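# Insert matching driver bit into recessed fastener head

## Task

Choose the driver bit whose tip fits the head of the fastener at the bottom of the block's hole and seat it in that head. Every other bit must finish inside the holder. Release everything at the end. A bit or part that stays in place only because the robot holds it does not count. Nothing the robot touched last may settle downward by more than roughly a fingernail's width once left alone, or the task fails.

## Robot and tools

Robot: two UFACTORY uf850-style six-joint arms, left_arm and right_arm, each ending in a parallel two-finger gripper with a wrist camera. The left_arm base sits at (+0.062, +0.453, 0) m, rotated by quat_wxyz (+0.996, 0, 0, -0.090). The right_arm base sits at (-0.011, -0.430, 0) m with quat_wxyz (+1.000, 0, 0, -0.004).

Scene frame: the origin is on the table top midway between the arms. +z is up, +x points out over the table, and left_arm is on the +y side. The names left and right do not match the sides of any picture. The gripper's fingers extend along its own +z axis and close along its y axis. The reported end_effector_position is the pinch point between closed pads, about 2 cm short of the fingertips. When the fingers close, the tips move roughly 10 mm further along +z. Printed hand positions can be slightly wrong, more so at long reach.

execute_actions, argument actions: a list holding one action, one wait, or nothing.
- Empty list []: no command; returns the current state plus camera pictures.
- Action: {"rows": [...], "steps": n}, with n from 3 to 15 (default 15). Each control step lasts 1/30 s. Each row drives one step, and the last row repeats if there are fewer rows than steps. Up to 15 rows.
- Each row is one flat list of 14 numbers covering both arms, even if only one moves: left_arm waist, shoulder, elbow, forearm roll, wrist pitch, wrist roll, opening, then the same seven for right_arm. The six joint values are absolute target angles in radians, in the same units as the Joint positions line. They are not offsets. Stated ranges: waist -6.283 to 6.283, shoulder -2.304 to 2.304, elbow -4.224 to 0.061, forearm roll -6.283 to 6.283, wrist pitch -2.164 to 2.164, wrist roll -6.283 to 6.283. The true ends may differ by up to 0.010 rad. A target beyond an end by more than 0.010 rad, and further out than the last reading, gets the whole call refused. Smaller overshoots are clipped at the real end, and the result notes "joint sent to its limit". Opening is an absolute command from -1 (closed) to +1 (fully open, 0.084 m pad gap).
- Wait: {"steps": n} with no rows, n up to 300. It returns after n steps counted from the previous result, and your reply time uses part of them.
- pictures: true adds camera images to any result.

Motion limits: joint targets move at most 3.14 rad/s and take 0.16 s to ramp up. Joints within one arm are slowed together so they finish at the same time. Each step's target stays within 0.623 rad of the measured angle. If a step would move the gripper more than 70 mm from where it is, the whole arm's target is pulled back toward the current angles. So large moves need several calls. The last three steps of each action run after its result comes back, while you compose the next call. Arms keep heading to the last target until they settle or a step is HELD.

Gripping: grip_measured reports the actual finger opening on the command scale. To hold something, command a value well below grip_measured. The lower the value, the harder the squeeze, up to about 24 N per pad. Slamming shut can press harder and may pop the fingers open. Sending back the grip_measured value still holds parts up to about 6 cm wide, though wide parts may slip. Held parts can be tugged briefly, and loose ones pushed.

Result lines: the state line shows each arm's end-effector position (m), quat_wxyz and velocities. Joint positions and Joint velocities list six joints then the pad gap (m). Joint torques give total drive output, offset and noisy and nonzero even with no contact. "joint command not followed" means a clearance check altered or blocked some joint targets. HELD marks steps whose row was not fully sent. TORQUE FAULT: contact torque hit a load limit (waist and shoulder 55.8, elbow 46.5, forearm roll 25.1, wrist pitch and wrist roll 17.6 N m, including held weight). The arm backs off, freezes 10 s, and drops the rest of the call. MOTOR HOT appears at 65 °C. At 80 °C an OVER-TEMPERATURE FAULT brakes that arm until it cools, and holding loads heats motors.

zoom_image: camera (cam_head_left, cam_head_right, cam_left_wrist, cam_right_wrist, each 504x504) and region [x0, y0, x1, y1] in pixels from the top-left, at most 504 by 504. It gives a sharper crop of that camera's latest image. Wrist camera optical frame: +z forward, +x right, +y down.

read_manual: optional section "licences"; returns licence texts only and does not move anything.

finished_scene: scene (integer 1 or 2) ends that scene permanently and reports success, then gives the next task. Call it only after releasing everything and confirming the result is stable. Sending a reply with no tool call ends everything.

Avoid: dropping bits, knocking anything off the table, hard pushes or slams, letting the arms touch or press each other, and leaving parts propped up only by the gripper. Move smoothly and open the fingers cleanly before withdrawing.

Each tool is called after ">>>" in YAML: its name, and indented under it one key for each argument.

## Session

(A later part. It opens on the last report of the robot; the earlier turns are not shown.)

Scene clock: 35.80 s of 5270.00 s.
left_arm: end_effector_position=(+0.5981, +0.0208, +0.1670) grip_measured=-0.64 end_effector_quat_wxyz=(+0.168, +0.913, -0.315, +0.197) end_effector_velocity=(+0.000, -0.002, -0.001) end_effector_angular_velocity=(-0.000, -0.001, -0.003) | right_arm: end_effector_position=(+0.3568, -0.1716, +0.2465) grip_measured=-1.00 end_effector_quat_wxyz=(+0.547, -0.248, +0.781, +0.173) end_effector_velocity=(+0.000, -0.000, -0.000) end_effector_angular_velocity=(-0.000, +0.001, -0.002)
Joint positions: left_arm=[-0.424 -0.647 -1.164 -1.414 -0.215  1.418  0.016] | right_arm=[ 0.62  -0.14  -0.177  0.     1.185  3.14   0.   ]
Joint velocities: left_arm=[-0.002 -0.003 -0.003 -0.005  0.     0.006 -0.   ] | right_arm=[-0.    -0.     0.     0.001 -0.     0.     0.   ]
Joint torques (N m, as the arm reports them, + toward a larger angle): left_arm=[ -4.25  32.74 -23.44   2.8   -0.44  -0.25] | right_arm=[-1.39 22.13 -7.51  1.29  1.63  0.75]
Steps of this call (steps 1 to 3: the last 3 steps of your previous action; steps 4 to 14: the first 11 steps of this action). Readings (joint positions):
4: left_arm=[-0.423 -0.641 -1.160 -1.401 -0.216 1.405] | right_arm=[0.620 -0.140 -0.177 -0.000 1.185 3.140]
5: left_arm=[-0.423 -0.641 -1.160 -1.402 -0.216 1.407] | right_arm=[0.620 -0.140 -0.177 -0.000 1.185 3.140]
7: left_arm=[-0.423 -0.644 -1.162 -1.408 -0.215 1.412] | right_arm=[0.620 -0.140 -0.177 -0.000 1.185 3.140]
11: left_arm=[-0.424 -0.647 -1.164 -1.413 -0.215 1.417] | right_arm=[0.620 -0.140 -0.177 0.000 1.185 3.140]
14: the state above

>>> execute_actions:
  actions:
    - {"rows":[[-0.425,-0.6547,-1.1682,-1.4289,-0.2136,1.4319,-1,0.62,-0.14,-0.177,0,1.185,3.14,-1]],"steps":14}
  pictures: true

Scene clock: 36.27 s of 5270.00 s.
left_arm: end_effector_position=(+0.5989, +0.0195, +0.1644) grip_measured=-0.64 end_effector_quat_wxyz=(+0.168, +0.913, -0.315, +0.197) end_effector_velocity=(-0.000, -0.001, -0.001) end_effector_angular_velocity=(-0.001, -0.000, -0.001) | right_arm: end_effector_position=(+0.3568, -0.1716, +0.2465) grip_measured=-1.00 end_effector_quat_wxyz=(+0.547, -0.248, +0.781, +0.173) end_effector_velocity=(-0.000, +0.000, -0.000) end_effector_angular_velocity=(-0.000, -0.000, +0.001)
Joint positions: left_arm=[-0.425 -0.654 -1.168 -1.428 -0.214  1.431  0.016] | right_arm=[ 0.62  -0.14  -0.177  0.     1.185  3.14   0.   ]
Joint velocities: left_arm=[-0.001 -0.002 -0.002 -0.006 -0.001  0.006 -0.   ] | right_arm=[ 0.    -0.    -0.    -0.001  0.    -0.     0.   ]
Joint torques (N m, as the arm reports them, + toward a larger angle): left_arm=[ -4.45  34.56 -24.65   3.54  -0.17  -0.45] | right_arm=[-0.44 21.1  -7.72  1.44  1.67  0.68]
Steps of this call (steps 1 to 3: the last 3 steps of your previous action; steps 4 to 14: the first 11 steps of this action). Readings (joint positions):
4: left_arm=[-0.424 -0.648 -1.164 -1.415 -0.215 1.418] | right_arm=[0.620 -0.140 -0.177 -0.000 1.185 3.140]
5: left_arm=[-0.424 -0.648 -1.165 -1.416 -0.214 1.420] | right_arm=[0.620 -0.140 -0.177 0.000 1.185 3.140]
7: left_arm=[-0.424 -0.651 -1.166 -1.422 -0.214 1.425] | right_arm=[0.620 -0.140 -0.177 -0.000 1.185 3.140]
11: left_arm=[-0.425 -0.654 -1.168 -1.427 -0.214 1.430] | right_arm=[0.620 -0.140 -0.177 0.000 1.185 3.140]
14: the state above

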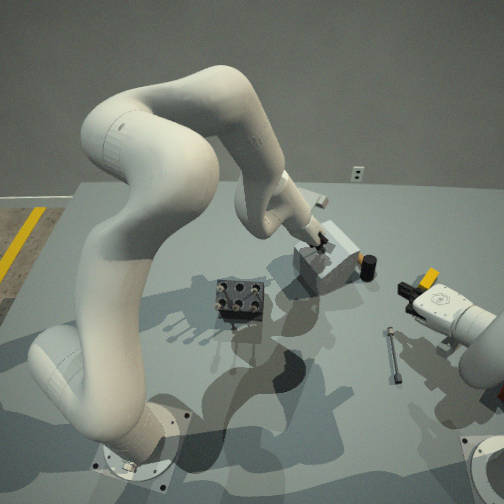

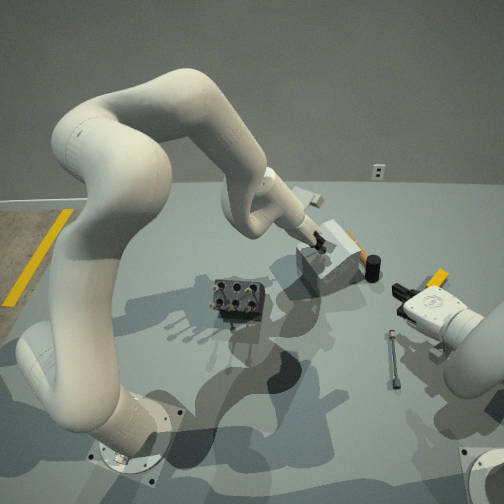

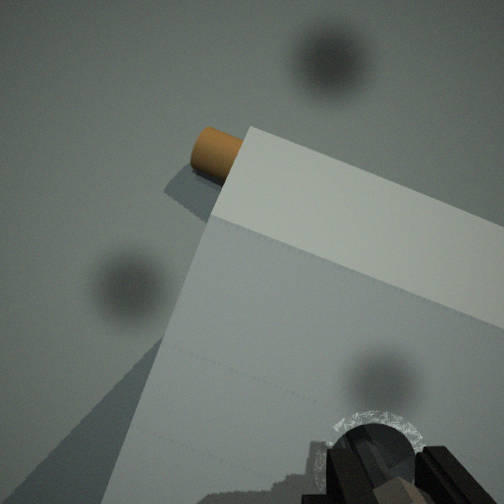

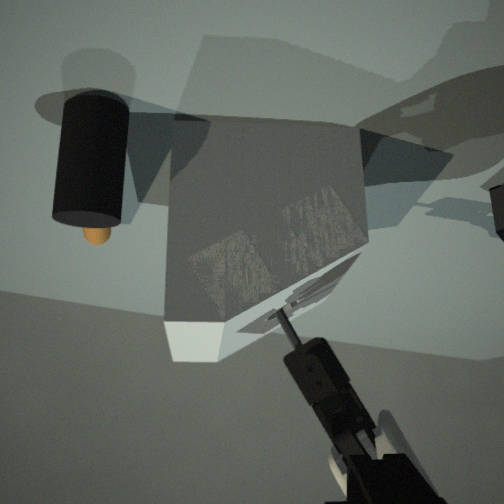

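>>> execute_actions:
  actions:
    - {"rows":[[-0.4261,-0.6617,-1.1723,-1.443,-0.2126,1.4453,-1,0.62,-0.14,-0.177,0,1.185,3.14,-1]],"steps":14}

Scene clock: 36.73 s of 5270.00 s.
left_arm: end_effector_position=(+0.5996, +0.0182, +0.1617) grip_measured=-0.64 end_effector_quat_wxyz=(+0.168, +0.913, -0.315, +0.197) end_effector_velocity=(-0.001, -0.002, -0.001) end_effector_angular_velocity=(-0.002, +0.002, -0.002) | right_arm: end_effector_position=(+0.3568, -0.1716, +0.2465) grip_measured=-1.00 end_effector_quat_wxyz=(+0.547, -0.248, +0.781, +0.173) end_effector_velocity=(-0.000, +0.000, -0.000) end_effector_angular_velocity=(-0.000, +0.000, +0.001)
Joint positions: left_arm=[-0.426 -0.661 -1.172 -1.442 -0.213  1.445  0.016] | right_arm=[ 0.62  -0.14  -0.177  0.     1.185  3.14   0.   ]
Joint velocities: left_arm=[-0.002 -0.003 -0.002 -0.006 -0.003  0.005 -0.   ] | right_arm=[ 0.    -0.    -0.    -0.001 -0.    -0.     0.   ]
Joint torques (N m, as the arm reports them, + toward a larger angle): left_arm=[ -5.3   37.36 -23.56   3.18  -0.58  -0.1 ] | right_arm=[-0.28 22.12 -7.99  1.14  1.64  0.66]
Steps of this call (steps 1 to 3: the last 3 steps of your previous action; steps 4 to 14: the first 11 steps of this action). Readings (joint positions):
4: left_arm=[-0.425 -0.655 -1.168 -1.429 -0.214 1.432] | right_arm=[0.620 -0.140 -0.177 0.000 1.185 3.140]
5: left_arm=[-0.425 -0.655 -1.169 -1.430 -0.214 1.433] | right_arm=[0.620 -0.140 -0.177 0.000 1.185 3.140]
7: left_arm=[-0.426 -0.658 -1.170 -1.436 -0.213 1.439] | right_arm=[0.620 -0.140 -0.177 -0.000 1.185 3.140]
11: left_arm=[-0.426 -0.661 -1.172 -1.441 -0.213 1.444] | right_arm=[0.620 -0.140 -0.177 -0.000 1.185 3.140]
14: the state above

>>> execute_actions:
  actions:
    - {"rows":[[-0.4272,-0.6687,-1.1765,-1.4571,-0.2117,1.4587,-1,0.62,-0.14,-0.177,0,1.185,3.14,-1]],"steps":14}

Scene clock: 37.20 s of 5270.00 s.
left_arm: end_effector_position=(+0.6003, +0.0169, +0.1591) grip_measured=-0.64 end_effector_quat_wxyz=(+0.168, +0.913, -0.315, +0.197) end_effector_velocity=(+0.000, -0.000, -0.001) end_effector_angular_velocity=(-0.001, +0.001, -0.001) | right_arm: end_effector_position=(+0.3568, -0.1716, +0.2465) grip_measured=-1.00 end_effector_quat_wxyz=(+0.547, -0.248, +0.781, +0.173) end_effector_velocity=(+0.000, -0.000, +0.000) end_effector_angular_velocity=(+0.000, -0.001, -0.000)
Joint positions: left_arm=[-0.427 -0.668 -1.176 -1.457 -0.212  1.458  0.016] | right_arm=[ 0.62  -0.14  -0.177 -0.     1.185  3.14   0.   ]
Joint velocities: left_arm=[ 0.001 -0.003 -0.002 -0.006 -0.002  0.006 -0.   ] | right_arm=[-0.     0.     0.     0.     0.001 -0.     0.   ]
Joint torques (N m, as the arm reports them, + toward a larger angle): left_arm=[ -4.62  33.95 -23.32   3.58  -0.54   0.23] | right_arm=[-1.31 21.9  -7.52  0.93  1.65  0.67]
Steps of this call (steps 1 to 3: the last 3 steps of your previous action; steps 4 to 14: the first 11 steps of this action). Readings (joint positions):
4: left_arm=[-0.426 -0.662 -1.172 -1.443 -0.213 1.445] | right_arm=[0.620 -0.140 -0.177 -0.000 1.185 3.140]
5: left_arm=[-0.426 -0.662 -1.173 -1.444 -0.213 1.447] | right_arm=[0.620 -0.140 -0.177 -0.000 1.185 3.140]
7: left_arm=[-0.427 -0.665 -1.175 -1.450 -0.212 1.452] | right_arm=[0.620 -0.140 -0.177 0.000 1.185 3.140]
11: left_arm=[-0.427 -0.668 -1.176 -1.456 -0.212 1.457] | right_arm=[0.620 -0.140 -0.177 -0.000 1.185 3.140]
14: the state above

>>> execute_actions:
  actions:
    - {"rows":[[-0.4283,-0.6757,-1.1807,-1.4712,-0.2108,1.4721,-1,0.62,-0.14,-0.177,0,1.185,3.14,-1]],"steps":14}
  pictures: true

>>> zoom_image:
  camera: "cam_left_wrist"
  region: [310, 400, 470, 504]

Scene clock: 37.67 s of 5270.00 s.
left_arm: end_effector_position=(+0.6019, +0.0152, +0.1581) grip_measured=-0.64 end_effector_quat_wxyz=(+0.168, +0.913, -0.314, +0.198) end_effector_velocity=(-0.005, +0.003, -0.013) end_effector_angular_velocity=(+0.014, +0.013, -0.002) | right_arm: end_effector_position=(+0.3568, -0.1716, +0.2465) grip_measured=-1.00 end_effector_quat_wxyz=(+0.547, -0.248, +0.781, +0.173) end_effector_velocity=(-0.000, -0.000, -0.001) end_effector_angular_velocity=(-0.001, +0.002, -0.001)
Joint positions: left_arm=[-0.428 -0.674 -1.182 -1.471 -0.211  1.472  0.016] | right_arm=[ 0.62  -0.14  -0.177  0.     1.185  3.14   0.   ]
Joint velocities: left_arm=[-0.002 -0.014  0.007 -0.005  0.003  0.008  0.   ] | right_arm=[-0.    -0.001  0.001  0.    -0.    -0.     0.   ]
Joint torques (N m, as the arm reports them, + toward a larger angle): left_arm=[-10.31  13.04 -14.85   3.27  -0.01  -0.03] | right_arm=[-0.93 22.76 -7.45  0.94  1.65  0.68]
Steps of this call (steps 1 to 3: the last 3 steps of your previous action; steps 4 to 14: the first 11 steps of this action). Readings (joint positions):
4: left_arm=[-0.427 -0.669 -1.176 -1.457 -0.212 1.459] | right_arm=[0.620 -0.140 -0.177 0.000 1.185 3.140]
5: left_arm=[-0.427 -0.669 -1.177 -1.459 -0.212 1.460] | right_arm=[0.620 -0.140 -0.177 -0.000 1.185 3.140]
7: left_arm=[-0.427 -0.671 -1.180 -1.464 -0.211 1.466] | right_arm=[0.620 -0.140 -0.177 0.000 1.185 3.140]
11: left_arm=[-0.428 -0.672 -1.182 -1.470 -0.211 1.471] | right_arm=[0.620 -0.140 -0.177 0.000 1.185 3.140]
14: the state above

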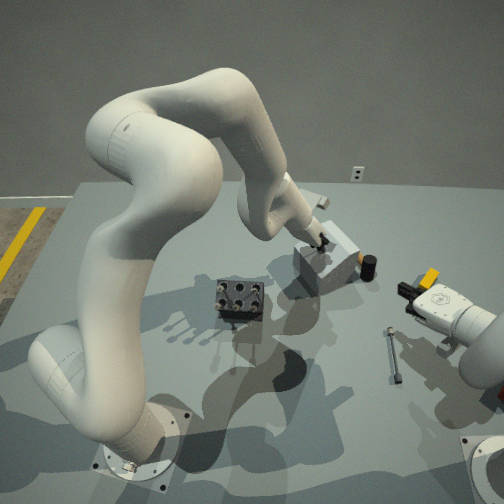

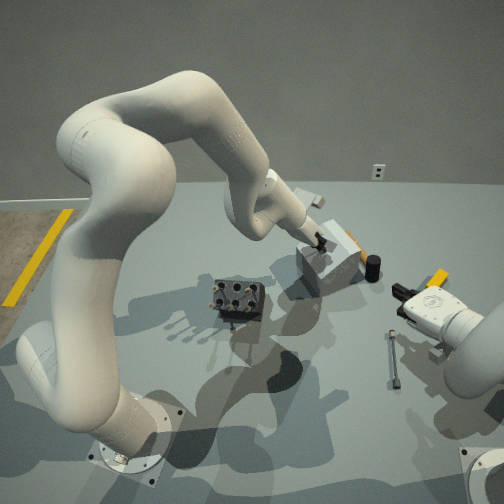

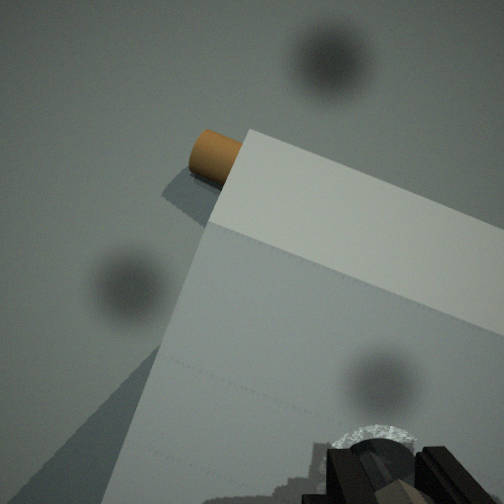

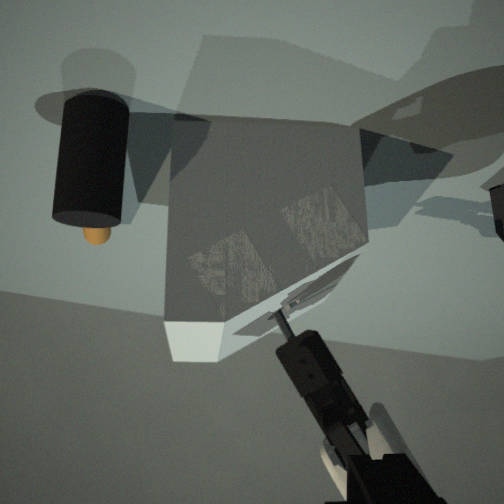

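Region (310, 400, 470, 504) of cam_left_wrist's 504x504 image, scaled by 3.150, with more detail than that image has; it fills the top 328 rows of this view, and the rest is white.

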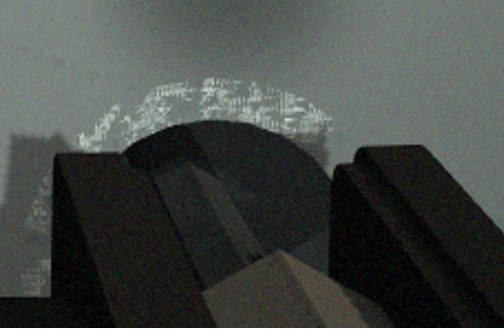

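>>> execute_actions:
  actions:
    - {"rows":[[-0.4268,-0.6664,-1.1751,-1.4524,-0.212,1.4542,-1,0.62,-0.14,-0.177,0,1.185,3.14,-1],[-0.4268,-0.6664,-1.1751,-1.4524,-0.212,1.4542,-1,0.62,-0.14,-0.177,0,1.185,3.14,-1],[-0.4268,-0.6664,-1.1751,-1.4524,-0.212,1.4542,-1,0.62,-0.14,-0.177,0,1.185,3.14,-1],[-0.4268,-0.6664,-1.1751,-1.4524,-0.212,1.4542,-1,0.62,-0.14,-0.177,0,1.185,3.14,-1],[-0.4268,-0.6664,-1.1751,-1.4524,-0.212,1.4542,-1,0.62,-0.14,-0.177,0,1.185,3.14,-1],[-0.4268,-0.6664,-1.1751,-1.4524,-0.212,1.4542,-1,0.62,-0.14,-0.177,0,1.185,3.14,-1],[-0.4268,-0.6664,-1.1751,-1.4524,-0.212,1.5,-1,0.62,-0.14,-0.177,0,1.185,3.14,-1],[-0.4268,-0.6664,-1.1751,-1.4524,-0.212,1.55,-1,0.62,-0.14,-0.177,0,1.185,3.14,-1],[-0.4268,-0.6664,-1.1751,-1.4524,-0.212,1.6,-1,0.62,-0.14,-0.177,0,1.185,3.14,-1],[-0.4268,-0.6664,-1.1751,-1.4524,-0.212,1.65,-1,0.62,-0.14,-0.177,0,1.185,3.14,-1]],"steps":15}

>>> execute_actions:
  actions:
    - {"steps":10}
  pictures: true

>>> zoom_image:
  camera: "cam_left_wrist"
  region: [310, 400, 470, 504]

Scene clock: 38.30 s of 5270.00 s.
left_arm: end_effector_position=(+0.5996, +0.0175, +0.1589) grip_measured=-0.65 end_effector_quat_wxyz=(+0.159, +0.898, -0.355, +0.204) end_effector_velocity=(+0.003, -0.002, +0.007) end_effector_angular_velocity=(+0.222, -0.398, -0.787) | right_arm: end_effector_position=(+0.3568, -0.1716, +0.2465) grip_measured=-1.00 end_effector_quat_wxyz=(+0.547, -0.248, +0.781, +0.173) end_effector_velocity=(-0.000, +0.000, -0.000) end_effector_angular_velocity=(-0.001, +0.000, +0.001)
Joint positions: left_arm=[-0.427 -0.668 -1.175 -1.453 -0.212  1.544  0.016] | right_arm=[ 0.62  -0.14  -0.177  0.     1.185  3.14   0.   ]
Joint velocities: left_arm=[ 0.001  0.009 -0.003  0.006 -0.002  0.903  0.   ] | right_arm=[ 0.    -0.    -0.    -0.001 -0.    -0.     0.   ]
Joint torques (N m, as the arm reports them, + toward a larger angle): left_arm=[ -3.55  32.68 -22.55   3.08   0.1    0.13] | right_arm=[-1.06 21.9  -7.6   1.33  1.64  0.74]
Steps of this call (steps 1 to 3: the last 3 steps of your previous action; steps 4 to 7: the robot went on to your last target; steps 8 to 19: the first 12 steps of this action). Readings (joint positions):
8: left_arm=[-0.428 -0.675 -1.181 -1.471 -0.211 1.472] | right_arm=[0.620 -0.140 -0.177 -0.000 1.185 3.140]
9: left_arm=[-0.428 -0.675 -1.180 -1.469 -0.211 1.470] | right_arm=[0.620 -0.140 -0.177 0.000 1.185 3.140]
11: left_arm=[-0.428 -0.673 -1.176 -1.461 -0.211 1.463] | right_arm=[0.620 -0.140 -0.177 0.000 1.185 3.140]
15: left_arm=[-0.427 -0.669 -1.174 -1.455 -0.212 1.459] | right_arm=[0.620 -0.140 -0.177 0.000 1.185 3.140]
19: the state above

Scene clock: 38.63 s of 5270.00 s.
left_arm: end_effector_position=(+0.5999, +0.0175, +0.1593) grip_measured=-0.64 end_effector_quat_wxyz=(+0.148, +0.879, -0.401, +0.212) end_effector_velocity=(+0.001, -0.000, +0.001) end_effector_angular_velocity=(+0.008, -0.017, -0.030) | right_arm: end_effector_position=(+0.3568, -0.1716, +0.2465) grip_measured=-1.00 end_effector_quat_wxyz=(+0.547, -0.248, +0.781, +0.173) end_effector_velocity=(-0.000, -0.000, +0.000) end_effector_angular_velocity=(+0.001, -0.001, +0.000)
Joint positions: left_arm=[-0.427 -0.667 -1.175 -1.453 -0.212  1.646  0.016] | right_arm=[ 0.62  -0.14  -0.177 -0.     1.185  3.14   0.   ]
Joint velocities: left_arm=[ 0.     0.001 -0.001  0.001  0.     0.034  0.   ] | right_arm=[-0.001  0.001  0.    -0.001 -0.     0.     0.   ]
Joint torques (N m, as the arm reports them, + toward a larger angle): left_arm=[ -3.02  37.41 -25.06   4.17  -0.07   0.27] | right_arm=[-1.02 21.64 -7.55  0.82  1.66  0.69]
Kept back: nothing.
Steps of this call (steps 1 to 3: the last 3 steps of your previous action; steps 4 to 10: the robot went on to your last target). Readings (joint positions):
1: left_arm=[-0.427 -0.667 -1.175 -1.453 -0.212 1.573] | right_arm=[0.620 -0.140 -0.177 0.000 1.185 3.140]
2: left_arm=[-0.427 -0.667 -1.175 -1.453 -0.212 1.596] | right_arm=[0.620 -0.140 -0.177 -0.000 1.185 3.140]
4: left_arm=[-0.427 -0.667 -1.175 -1.453 -0.212 1.623] | right_arm=[0.620 -0.140 -0.177 -0.000 1.185 3.140]
8: left_arm=[-0.427 -0.667 -1.175 -1.453 -0.212 1.643] | right_arm=[0.620 -0.140 -0.177 0.000 1.185 3.140]
10: the state above

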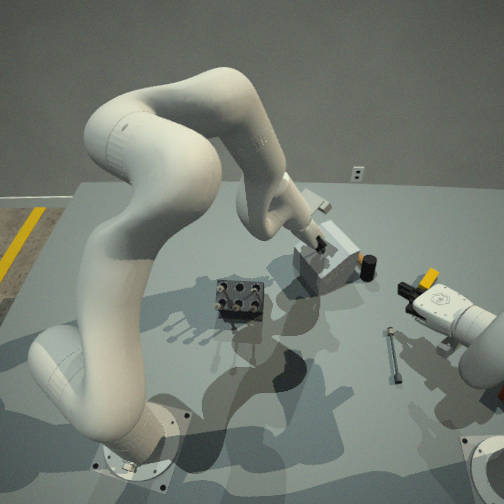

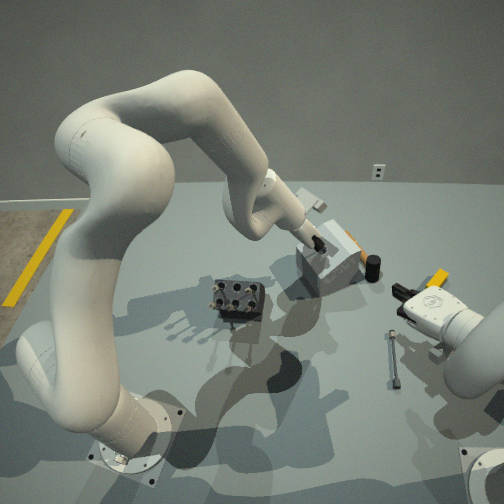

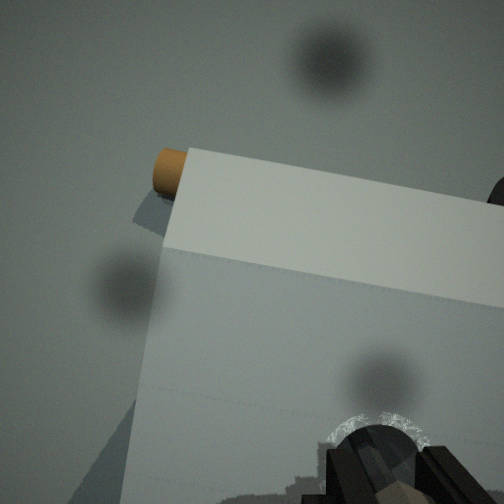

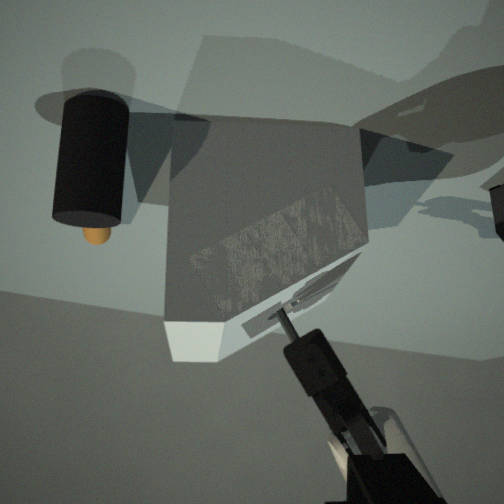

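Region (310, 400, 470, 504) of cam_left_wrist's 504x504 image, scaled by 3.150, with more detail than that image has; it fills the top 328 rows of this view, and the rest is white.

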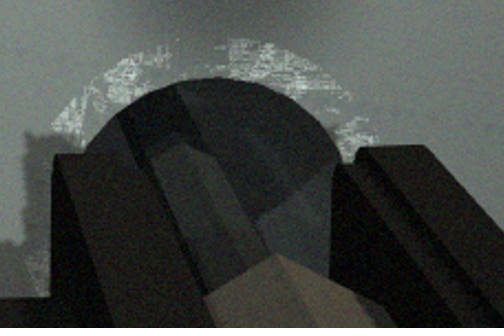

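>>> execute_actions:
  actions:
    - {"rows":[[-0.4268,-0.6664,-1.1751,-1.4524,-0.212,1.7,-1,0.62,-0.14,-0.177,0,1.185,3.14,-1],[-0.4268,-0.6664,-1.1751,-1.4524,-0.212,1.75,-1,0.62,-0.14,-0.177,0,1.185,3.14,-1],[-0.4268,-0.6664,-1.1751,-1.4524,-0.212,1.8,-1,0.62,-0.14,-0.177,0,1.185,3.14,-1]],"steps":15}
  pictures: true

>>> zoom_image:
  camera: "cam_left_wrist"
  region: [310, 400, 470, 504]

Scene clock: 39.17 s of 5270.00 s.
left_arm: end_effector_position=(+0.6002, +0.0174, +0.1599) grip_measured=-0.62 end_effector_quat_wxyz=(+0.132, +0.847, -0.464, +0.223) end_effector_velocity=(-0.000, +0.001, -0.001) end_effector_angular_velocity=(+0.021, -0.033, -0.070) | right_arm: end_effector_position=(+0.3568, -0.1716, +0.2465) grip_measured=-1.00 end_effector_quat_wxyz=(+0.547, -0.248, +0.781, +0.173) end_effector_velocity=(+0.000, -0.000, -0.000) end_effector_angular_velocity=(-0.000, +0.000, -0.000)
Joint positions: left_arm=[-0.427 -0.666 -1.175 -1.452 -0.212  1.792  0.017] | right_arm=[ 0.62  -0.14  -0.177  0.     1.185  3.14   0.   ]
Joint velocities: left_arm=[ 0.001 -0.001  0.001 -0.    -0.001  0.082  0.   ] | right_arm=[-0.     0.    -0.     0.    -0.001  0.     0.   ]
Joint torques (N m, as the arm reports them, + toward a larger angle): left_arm=[ -3.19  39.19 -27.38   4.44  -0.44   0.13] | right_arm=[-0.75 21.54 -7.54  1.49  1.65  0.64]
Steps of this call (steps 1 to 4: the robot went on to your last target; steps 5 to 16: the first 12 steps of this action). Readings (joint positions):
5: left_arm=[-0.427 -0.667 -1.175 -1.452 -0.212 1.649] | right_arm=[0.620 -0.140 -0.177 0.000 1.185 3.140]
6: left_arm=[-0.427 -0.667 -1.175 -1.452 -0.212 1.653] | right_arm=[0.620 -0.140 -0.177 -0.000 1.185 3.140]
8: left_arm=[-0.427 -0.667 -1.175 -1.452 -0.212 1.684] | right_arm=[0.620 -0.140 -0.177 0.000 1.185 3.140]
12: left_arm=[-0.427 -0.666 -1.175 -1.452 -0.212 1.767] | right_arm=[0.620 -0.140 -0.177 -0.000 1.185 3.140]
16: the state above

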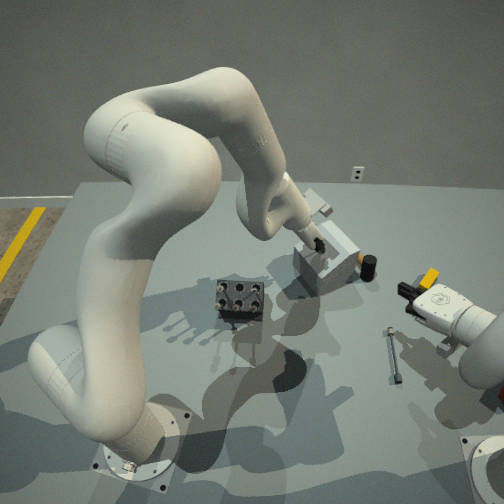

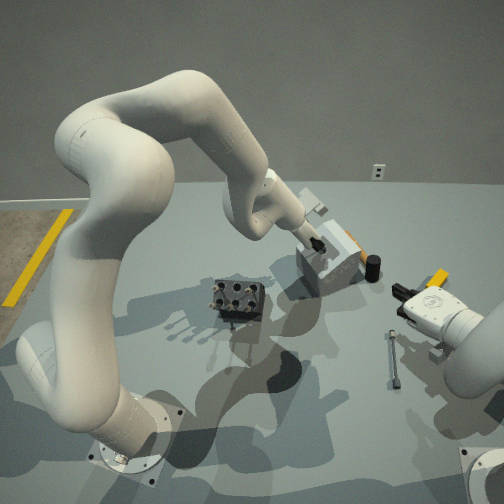

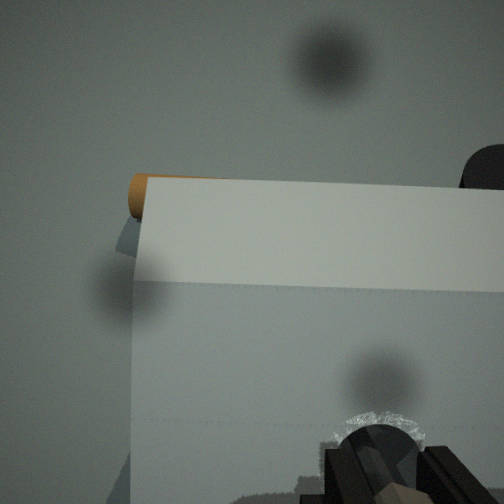

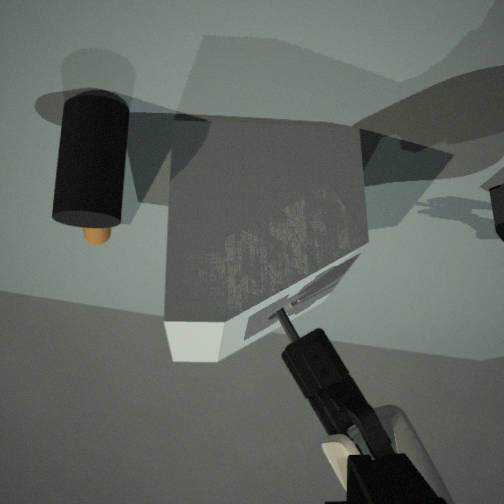

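Region (310, 400, 470, 504) of cam_left_wrist's 504x504 image, scaled by 3.150, with more detail than that image has; it fills the top 328 rows of this view, and the rest is white.

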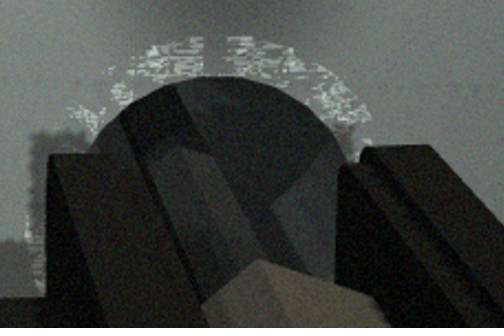

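>>> execute_actions:
  actions:
    - {"rows":[[-0.4268,-0.6664,-1.1751,-1.4524,-0.212,1.8,-0.7,0.62,-0.14,-0.177,0,1.185,3.14,-1],[-0.4268,-0.6664,-1.1751,-1.4524,-0.212,1.8,-0.6,0.62,-0.14,-0.177,0,1.185,3.14,-1],[-0.4268,-0.6664,-1.1751,-1.4524,-0.212,1.8,-0.5,0.62,-0.14,-0.177,0,1.185,3.14,-1],[-0.4268,-0.6664,-1.1751,-1.4524,-0.212,1.8,-0.45,0.62,-0.14,-0.177,0,1.185,3.14,-1],[-0.4268,-0.6664,-1.1751,-1.4524,-0.212,1.75,-0.45,0.62,-0.14,-0.177,0,1.185,3.14,-1],[-0.4268,-0.6664,-1.1751,-1.4524,-0.212,1.7,-0.45,0.62,-0.14,-0.177,0,1.185,3.14,-1],[-0.4268,-0.6664,-1.1751,-1.4524,-0.212,1.65,-0.45,0.62,-0.14,-0.177,0,1.185,3.14,-1],[-0.4268,-0.6664,-1.1751,-1.4524,-0.212,1.6,-0.45,0.62,-0.14,-0.177,0,1.185,3.14,-1]],"steps":15}

>>> execute_actions:
  actions:
    - {"rows":[[-0.4268,-0.6664,-1.1751,-1.4524,-0.212,1.6,-0.5,0.62,-0.14,-0.177,0,1.185,3.14,-1],[-0.4268,-0.6664,-1.1751,-1.4524,-0.212,1.6,-0.56,0.62,-0.14,-0.177,0,1.185,3.14,-1],[-0.4268,-0.6664,-1.1751,-1.4524,-0.212,1.6,-0.62,0.62,-0.14,-0.177,0,1.185,3.14,-1],[-0.4268,-0.6664,-1.1751,-1.4524,-0.212,1.6,-0.68,0.62,-0.14,-0.177,0,1.185,3.14,-1],[-0.4268,-0.6664,-1.1751,-1.4524,-0.212,1.6,-0.76,0.62,-0.14,-0.177,0,1.185,3.14,-1],[-0.4268,-0.6664,-1.1751,-1.4524,-0.212,1.6,-0.88,0.62,-0.14,-0.177,0,1.185,3.14,-1],[-0.4268,-0.6664,-1.1751,-1.4524,-0.212,1.6,-1,0.62,-0.14,-0.177,0,1.185,3.14,-1]],"steps":15}

>>> execute_actions:
  actions:
    - {"rows":[[-0.4268,-0.6664,-1.1751,-1.4524,-0.212,1.55,-1,0.62,-0.14,-0.177,0,1.185,3.14,-1],[-0.4268,-0.6664,-1.1751,-1.4524,-0.212,1.5,-1,0.62,-0.14,-0.177,0,1.185,3.14,-1],[-0.4268,-0.6664,-1.1751,-1.4524,-0.212,1.45,-1,0.62,-0.14,-0.177,0,1.185,3.14,-1],[-0.4268,-0.6664,-1.1751,-1.4524,-0.212,1.4,-1,0.62,-0.14,-0.177,0,1.185,3.14,-1]],"steps":15}

>>> execute_actions:
  actions:
    - {"rows":[[-0.4268,-0.6664,-1.1751,-1.4524,-0.212,1.35,-1,0.62,-0.14,-0.177,0,1.185,3.14,-1],[-0.4268,-0.6664,-1.1751,-1.4524,-0.212,1.3,-1,0.62,-0.14,-0.177,0,1.185,3.14,-1]],"steps":13}

Scene clock: 40.07 s of 5270.00 s.
left_arm: end_effector_position=(+0.6003, +0.0173, +0.1601) grip_measured=-0.47 end_effector_quat_wxyz=(+0.147, +0.877, -0.405, +0.213) end_effector_velocity=(-0.001, -0.000, -0.002) end_effector_angular_velocity=(-0.152, +0.262, +0.519) | right_arm: end_effector_position=(+0.3568, -0.1716, +0.2465) grip_measured=-1.00 end_effector_quat_wxyz=(+0.547, -0.248, +0.781, +0.173) end_effector_velocity=(-0.000, +0.000, +0.001) end_effector_angular_velocity=(+0.001, -0.001, +0.001)
Joint positions: left_arm=[-0.427 -0.666 -1.175 -1.452 -0.212  1.656  0.024] | right_arm=[ 0.62  -0.14  -0.177 -0.     1.185  3.14   0.   ]
Joint velocities: left_arm=[-0.001 -0.002  0.001 -0.    -0.001 -0.601  0.   ] | right_arm=[-0.     0.002  0.    -0.001 -0.     0.     0.   ]
Joint torques (N m, as the arm reports them, + toward a larger angle): left_arm=[ -3.16  32.19 -23.65   3.21  -0.52   0.07] | right_arm=[-0.73 20.86 -7.55  1.02  1.64  0.78]
Steps of this call (steps 1 to 3: the last 3 steps of your previous action; steps 4 to 15: the robot went on to your last target; steps 16 to 27: the first 12 steps of this action). Readings (joint positions):
16: left_arm=[-0.427 -0.666 -1.175 -1.452 -0.212 1.800] | right_arm=[0.620 -0.140 -0.177 -0.000 1.185 3.140]
17: left_arm=[-0.427 -0.666 -1.175 -1.452 -0.212 1.800] | right_arm=[0.620 -0.140 -0.177 0.000 1.185 3.140]
19: left_arm=[-0.427 -0.666 -1.175 -1.452 -0.212 1.800] | right_arm=[0.620 -0.140 -0.177 0.000 1.185 3.140]
23: left_arm=[-0.427 -0.666 -1.176 -1.452 -0.212 1.766] | right_arm=[0.620 -0.140 -0.177 -0.000 1.185 3.140]
27: the state above

Scene clock: 40.57 s of 5270.00 s.
left_arm: end_effector_position=(+0.6001, +0.0173, +0.1599) grip_measured=-0.65 end_effector_quat_wxyz=(+0.153, +0.888, -0.380, +0.209) end_effector_velocity=(+0.000, +0.001, -0.000) end_effector_angular_velocity=(-0.001, +0.002, +0.004) | right_arm: end_effector_position=(+0.3568, -0.1716, +0.2465) grip_measured=-1.00 end_effector_quat_wxyz=(+0.547, -0.248, +0.781, +0.173) end_effector_velocity=(-0.000, +0.000, -0.000) end_effector_angular_velocity=(-0.001, +0.001, +0.002)
Joint positions: left_arm=[-0.427 -0.666 -1.175 -1.452 -0.212  1.6    0.016] | right_arm=[ 0.62  -0.14  -0.177 -0.     1.185  3.14   0.   ]
Joint velocities: left_arm=[ 0.001 -0.     0.     0.    -0.    -0.003  0.   ] | right_arm=[ 0.     0.     0.    -0.002 -0.001 -0.     0.   ]
Joint torques (N m, as the arm reports them, + toward a larger angle): left_arm=[ -0.72  30.45 -23.66   4.05  -0.07  -0.18] | right_arm=[-1.72 21.13 -7.46  1.1   1.59  0.71]
Steps of this call (steps 1 to 3: the last 3 steps of your previous action; steps 4 to 15: the first 12 steps of this action). Readings (joint positions):
4: left_arm=[-0.427 -0.666 -1.175 -1.452 -0.212 1.613] | right_arm=[0.620 -0.140 -0.177 -0.000 1.185 3.140]
5: left_arm=[-0.427 -0.666 -1.175 -1.452 -0.212 1.609] | right_arm=[0.620 -0.140 -0.177 0.000 1.185 3.140]
7: left_arm=[-0.427 -0.666 -1.175 -1.452 -0.212 1.605] | right_arm=[0.620 -0.140 -0.177 0.000 1.185 3.140]
11: left_arm=[-0.427 -0.666 -1.175 -1.452 -0.212 1.601] | right_arm=[0.620 -0.140 -0.177 -0.000 1.185 3.140]
15: the state above

Scene clock: 41.07 s of 5270.00 s.
left_arm: end_effector_position=(+0.6003, +0.0173, +0.1600) grip_measured=-0.65 end_effector_quat_wxyz=(+0.172, +0.919, -0.296, +0.194) end_effector_velocity=(+0.002, +0.001, +0.000) end_effector_angular_velocity=(-0.036, +0.060, +0.125) | right_arm: end_effector_position=(+0.3568, -0.1716, +0.2465) grip_measured=-1.00 end_effector_quat_wxyz=(+0.547, -0.248, +0.781, +0.173) end_effector_velocity=(+0.000, -0.000, +0.000) end_effector_angular_velocity=(+0.000, -0.000, -0.001)
Joint positions: left_arm=[-0.427 -0.666 -1.175 -1.452 -0.212  1.414  0.015] | right_arm=[ 0.62  -0.14  -0.177 -0.     1.185  3.14   0.   ]
Joint velocities: left_arm=[ 0.002 -0.001 -0.001 -0.     0.001 -0.141 -0.   ] | right_arm=[-0.    -0.    -0.     0.001  0.    -0.     0.   ]
Joint torques (N m, as the arm reports them, + toward a larger angle): left_arm=[ -4.12  31.67 -21.03   2.78  -0.54  -0.38] | right_arm=[-1.26 22.   -7.47  1.12  1.6   0.66]
Steps of this call (steps 1 to 3: the last 3 steps of your previous action; steps 4 to 15: the first 12 steps of this action). Readings (joint positions):
4: left_arm=[-0.427 -0.666 -1.175 -1.452 -0.212 1.600] | right_arm=[0.620 -0.140 -0.177 -0.000 1.185 3.140]
5: left_arm=[-0.427 -0.666 -1.175 -1.452 -0.212 1.597] | right_arm=[0.620 -0.140 -0.177 -0.000 1.185 3.140]
7: left_arm=[-0.427 -0.666 -1.175 -1.452 -0.212 1.566] | right_arm=[0.620 -0.140 -0.177 -0.000 1.185 3.140]
11: left_arm=[-0.427 -0.666 -1.175 -1.452 -0.212 1.456] | right_arm=[0.620 -0.140 -0.177 0.000 1.185 3.140]
15: the state above

Scene clock: 41.50 s of 5270.00 s.
left_arm: end_effector_position=(+0.6002, +0.0174, +0.1599) grip_measured=-0.65 end_effector_quat_wxyz=(+0.182, +0.934, -0.247, +0.184) end_effector_velocity=(+0.001, +0.000, +0.001) end_effector_angular_velocity=(-0.024, +0.038, +0.080) | right_arm: end_effector_position=(+0.3568, -0.1716, +0.2465) grip_measured=-1.00 end_effector_quat_wxyz=(+0.547, -0.248, +0.781, +0.173) end_effector_velocity=(+0.000, -0.000, -0.001) end_effector_angular_velocity=(-0.001, +0.001, -0.002)
Joint positions: left_arm=[-0.427 -0.666 -1.175 -1.452 -0.212  1.309  0.015] | right_arm=[ 0.62  -0.14  -0.177 -0.     1.185  3.14   0.   ]
Joint velocities: left_arm=[ 0.002 -0.    -0.002 -0.001  0.    -0.09  -0.   ] | right_arm=[-0.    -0.001  0.     0.001  0.     0.     0.   ]
Joint torques (N m, as the arm reports them, + toward a larger angle): left_arm=[ -2.76  31.41 -22.61   3.32  -0.57  -0.36] | right_arm=[-0.04 22.04 -7.92  0.96  1.66  0.71]
Steps of this call (steps 1 to 3: the last 3 steps of your previous action; steps 4 to 13: the first 10 steps of this action). Readings (joint positions):
4: left_arm=[-0.427 -0.666 -1.175 -1.452 -0.212 1.403] | right_arm=[0.620 -0.140 -0.177 0.000 1.185 3.140]
5: left_arm=[-0.427 -0.666 -1.175 -1.452 -0.212 1.399] | right_arm=[0.620 -0.140 -0.177 -0.000 1.185 3.140]
7: left_arm=[-0.427 -0.666 -1.175 -1.452 -0.212 1.369] | right_arm=[0.620 -0.140 -0.177 -0.000 1.185 3.140]
11: left_arm=[-0.427 -0.666 -1.175 -1.452 -0.212 1.317] | right_arm=[0.620 -0.140 -0.177 -0.000 1.185 3.140]
13: the state above

>>> execute_actions:
  actions:
    - {"rows":[[-0.4268,-0.6664,-1.1751,-1.4524,-0.212,1.25,-1,0.62,-0.14,-0.177,0,1.185,3.14,-1],[-0.4268,-0.6664,-1.1751,-1.4524,-0.212,1.2,-1,0.62,-0.14,-0.177,0,1.185,3.14,-1]],"steps":13}

>>> execute_actions:
  actions:
    - {"rows":[[-0.4268,-0.6664,-1.1751,-1.4524,-0.212,1.15,-1,0.62,-0.14,-0.177,0,1.185,3.14,-1],[-0.4268,-0.6664,-1.1751,-1.4524,-0.212,1.1,-1,0.62,-0.14,-0.177,0,1.185,3.14,-1]],"steps":13}
  pictures: true

>>> zoom_image:
  camera: "cam_left_wrist"
  region: [310, 400, 470, 504]

Scene clock: 42.00 s of 5270.00 s.
left_arm: end_effector_position=(+0.6008, +0.0172, +0.1604) grip_measured=-0.70 end_effector_quat_wxyz=(+0.191, +0.945, -0.200, +0.176) end_effector_velocity=(+0.010, -0.008, +0.017) end_effector_angular_velocity=(-0.047, +0.019, +0.083) | right_arm: end_effector_position=(+0.3568, -0.1716, +0.2465) grip_measured=-1.00 end_effector_quat_wxyz=(+0.547, -0.248, +0.781, +0.173) end_effector_velocity=(+0.001, -0.000, +0.001) end_effector_angular_velocity=(+0.001, -0.001, -0.001)
Joint positions: left_arm=[-0.427 -0.666 -1.176 -1.453 -0.211  1.208  0.013] | right_arm=[ 0.62  -0.14  -0.177  0.     1.185  3.14   0.   ]
Joint velocities: left_arm=[-0.001  0.01  -0.021 -0.004 -0.004 -0.095 -0.041] | right_arm=[-0.     0.001 -0.     0.001  0.    -0.     0.   ]
Joint torques (N m, as the arm reports them, + toward a larger angle): left_arm=[ -4.57  24.75 -12.86   4.89  -0.83  -0.2 ] | right_arm=[ 0.59 20.92 -7.7   1.1   1.6   0.67]
Steps of this call (steps 1 to 3: the last 3 steps of your previous action; steps 4 to 5: the robot went on to your last target; steps 6 to 15: the first 10 steps of this action). Readings (joint positions):
6: left_arm=[-0.427 -0.666 -1.175 -1.452 -0.212 1.301] | right_arm=[0.620 -0.140 -0.177 0.000 1.185 3.140]
7: left_arm=[-0.427 -0.666 -1.175 -1.452 -0.212 1.298] | right_arm=[0.620 -0.140 -0.177 -0.000 1.185 3.140]
9: left_arm=[-0.427 -0.666 -1.175 -1.452 -0.212 1.268] | right_arm=[0.620 -0.140 -0.177 0.000 1.185 3.140]
13: left_arm=[-0.427 -0.666 -1.175 -1.452 -0.212 1.217] | right_arm=[0.620 -0.140 -0.177 0.000 1.185 3.140]
15: the state above

Scene clock: 42.43 s of 5270.00 s.
left_arm: end_effector_position=(+0.6006, +0.0173, +0.1603) grip_measured=-0.71 end_effector_quat_wxyz=(+0.199, +0.954, -0.153, +0.166) end_effector_velocity=(-0.001, +0.000, -0.001) end_effector_angular_velocity=(-0.020, +0.037, +0.076) | right_arm: end_effector_position=(+0.3568, -0.1716, +0.2465) grip_measured=-1.00 end_effector_quat_wxyz=(+0.547, -0.248, +0.781, +0.173) end_effector_velocity=(-0.000, -0.000, -0.001) end_effector_angular_velocity=(-0.001, +0.001, -0.001)
Joint positions: left_arm=[-0.427 -0.666 -1.176 -1.452 -0.211  1.108  0.013] | right_arm=[ 0.62  -0.14  -0.177  0.     1.185  3.14   0.   ]
Joint velocities: left_arm=[-0.001  0.     0.002  0.     0.003 -0.088 -0.   ] | right_arm=[-0.    -0.001  0.     0.001  0.     0.     0.   ]
Joint torques (N m, as the arm reports them, + toward a larger angle): left_arm=[ -7.99  27.25 -12.9    4.7   -1.39  -0.36] | right_arm=[-0.48 21.38 -7.63  1.14  1.66  0.67]
Steps of this call (steps 1 to 3: the last 3 steps of your previous action; steps 4 to 13: the first 10 steps of this action). Readings (joint positions):
4: left_arm=[-0.427 -0.666 -1.176 -1.453 -0.211 1.202] | right_arm=[0.620 -0.140 -0.177 -0.000 1.185 3.140]
5: left_arm=[-0.427 -0.666 -1.176 -1.453 -0.211 1.198] | right_arm=[0.620 -0.140 -0.177 -0.000 1.185 3.140]
7: left_arm=[-0.427 -0.666 -1.176 -1.453 -0.211 1.168] | right_arm=[0.620 -0.140 -0.177 -0.000 1.185 3.140]
11: left_arm=[-0.427 -0.666 -1.176 -1.452 -0.211 1.117] | right_arm=[0.620 -0.140 -0.177 -0.000 1.185 3.140]
13: the state above

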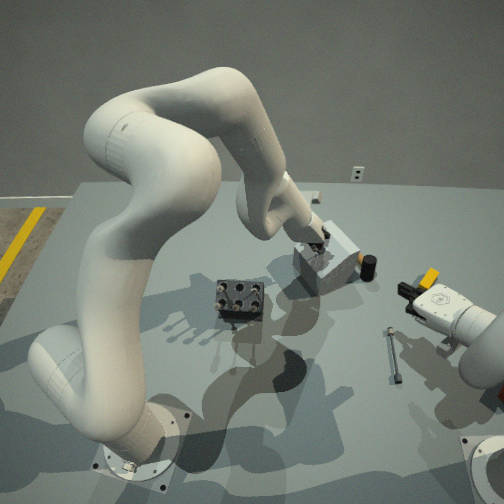

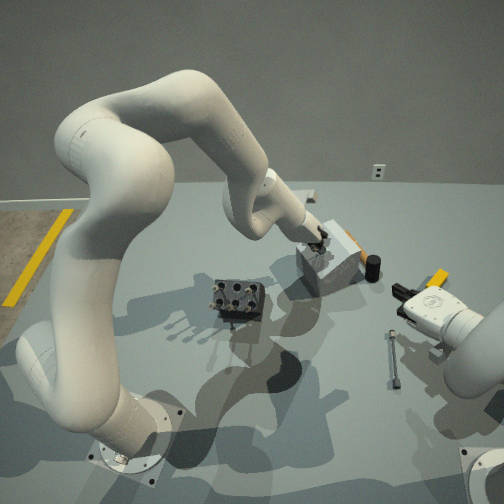

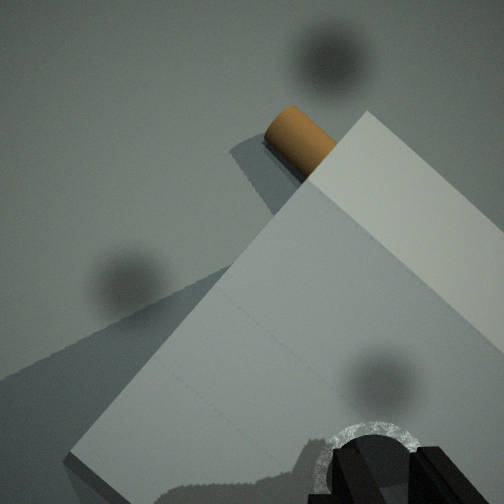

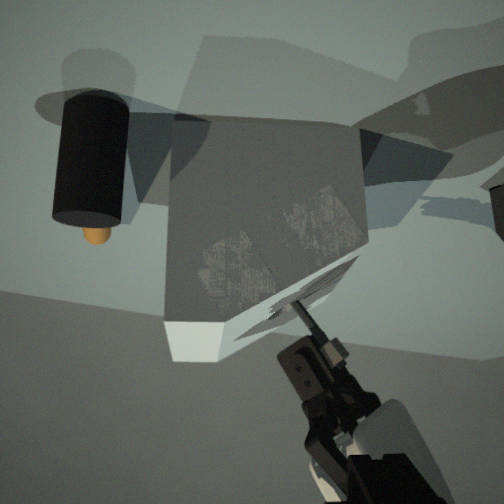

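Region (310, 400, 470, 504) of cam_left_wrist's 504x504 image, scaled by 3.150, with more detail than that image has; it fills the top 328 rows of this view, and the rest is white.

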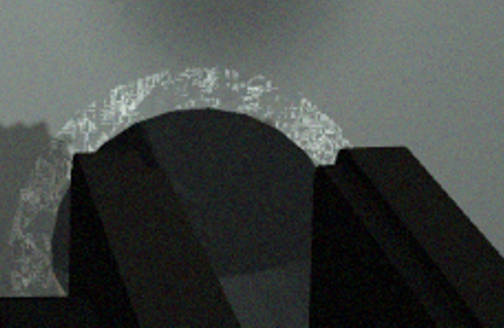

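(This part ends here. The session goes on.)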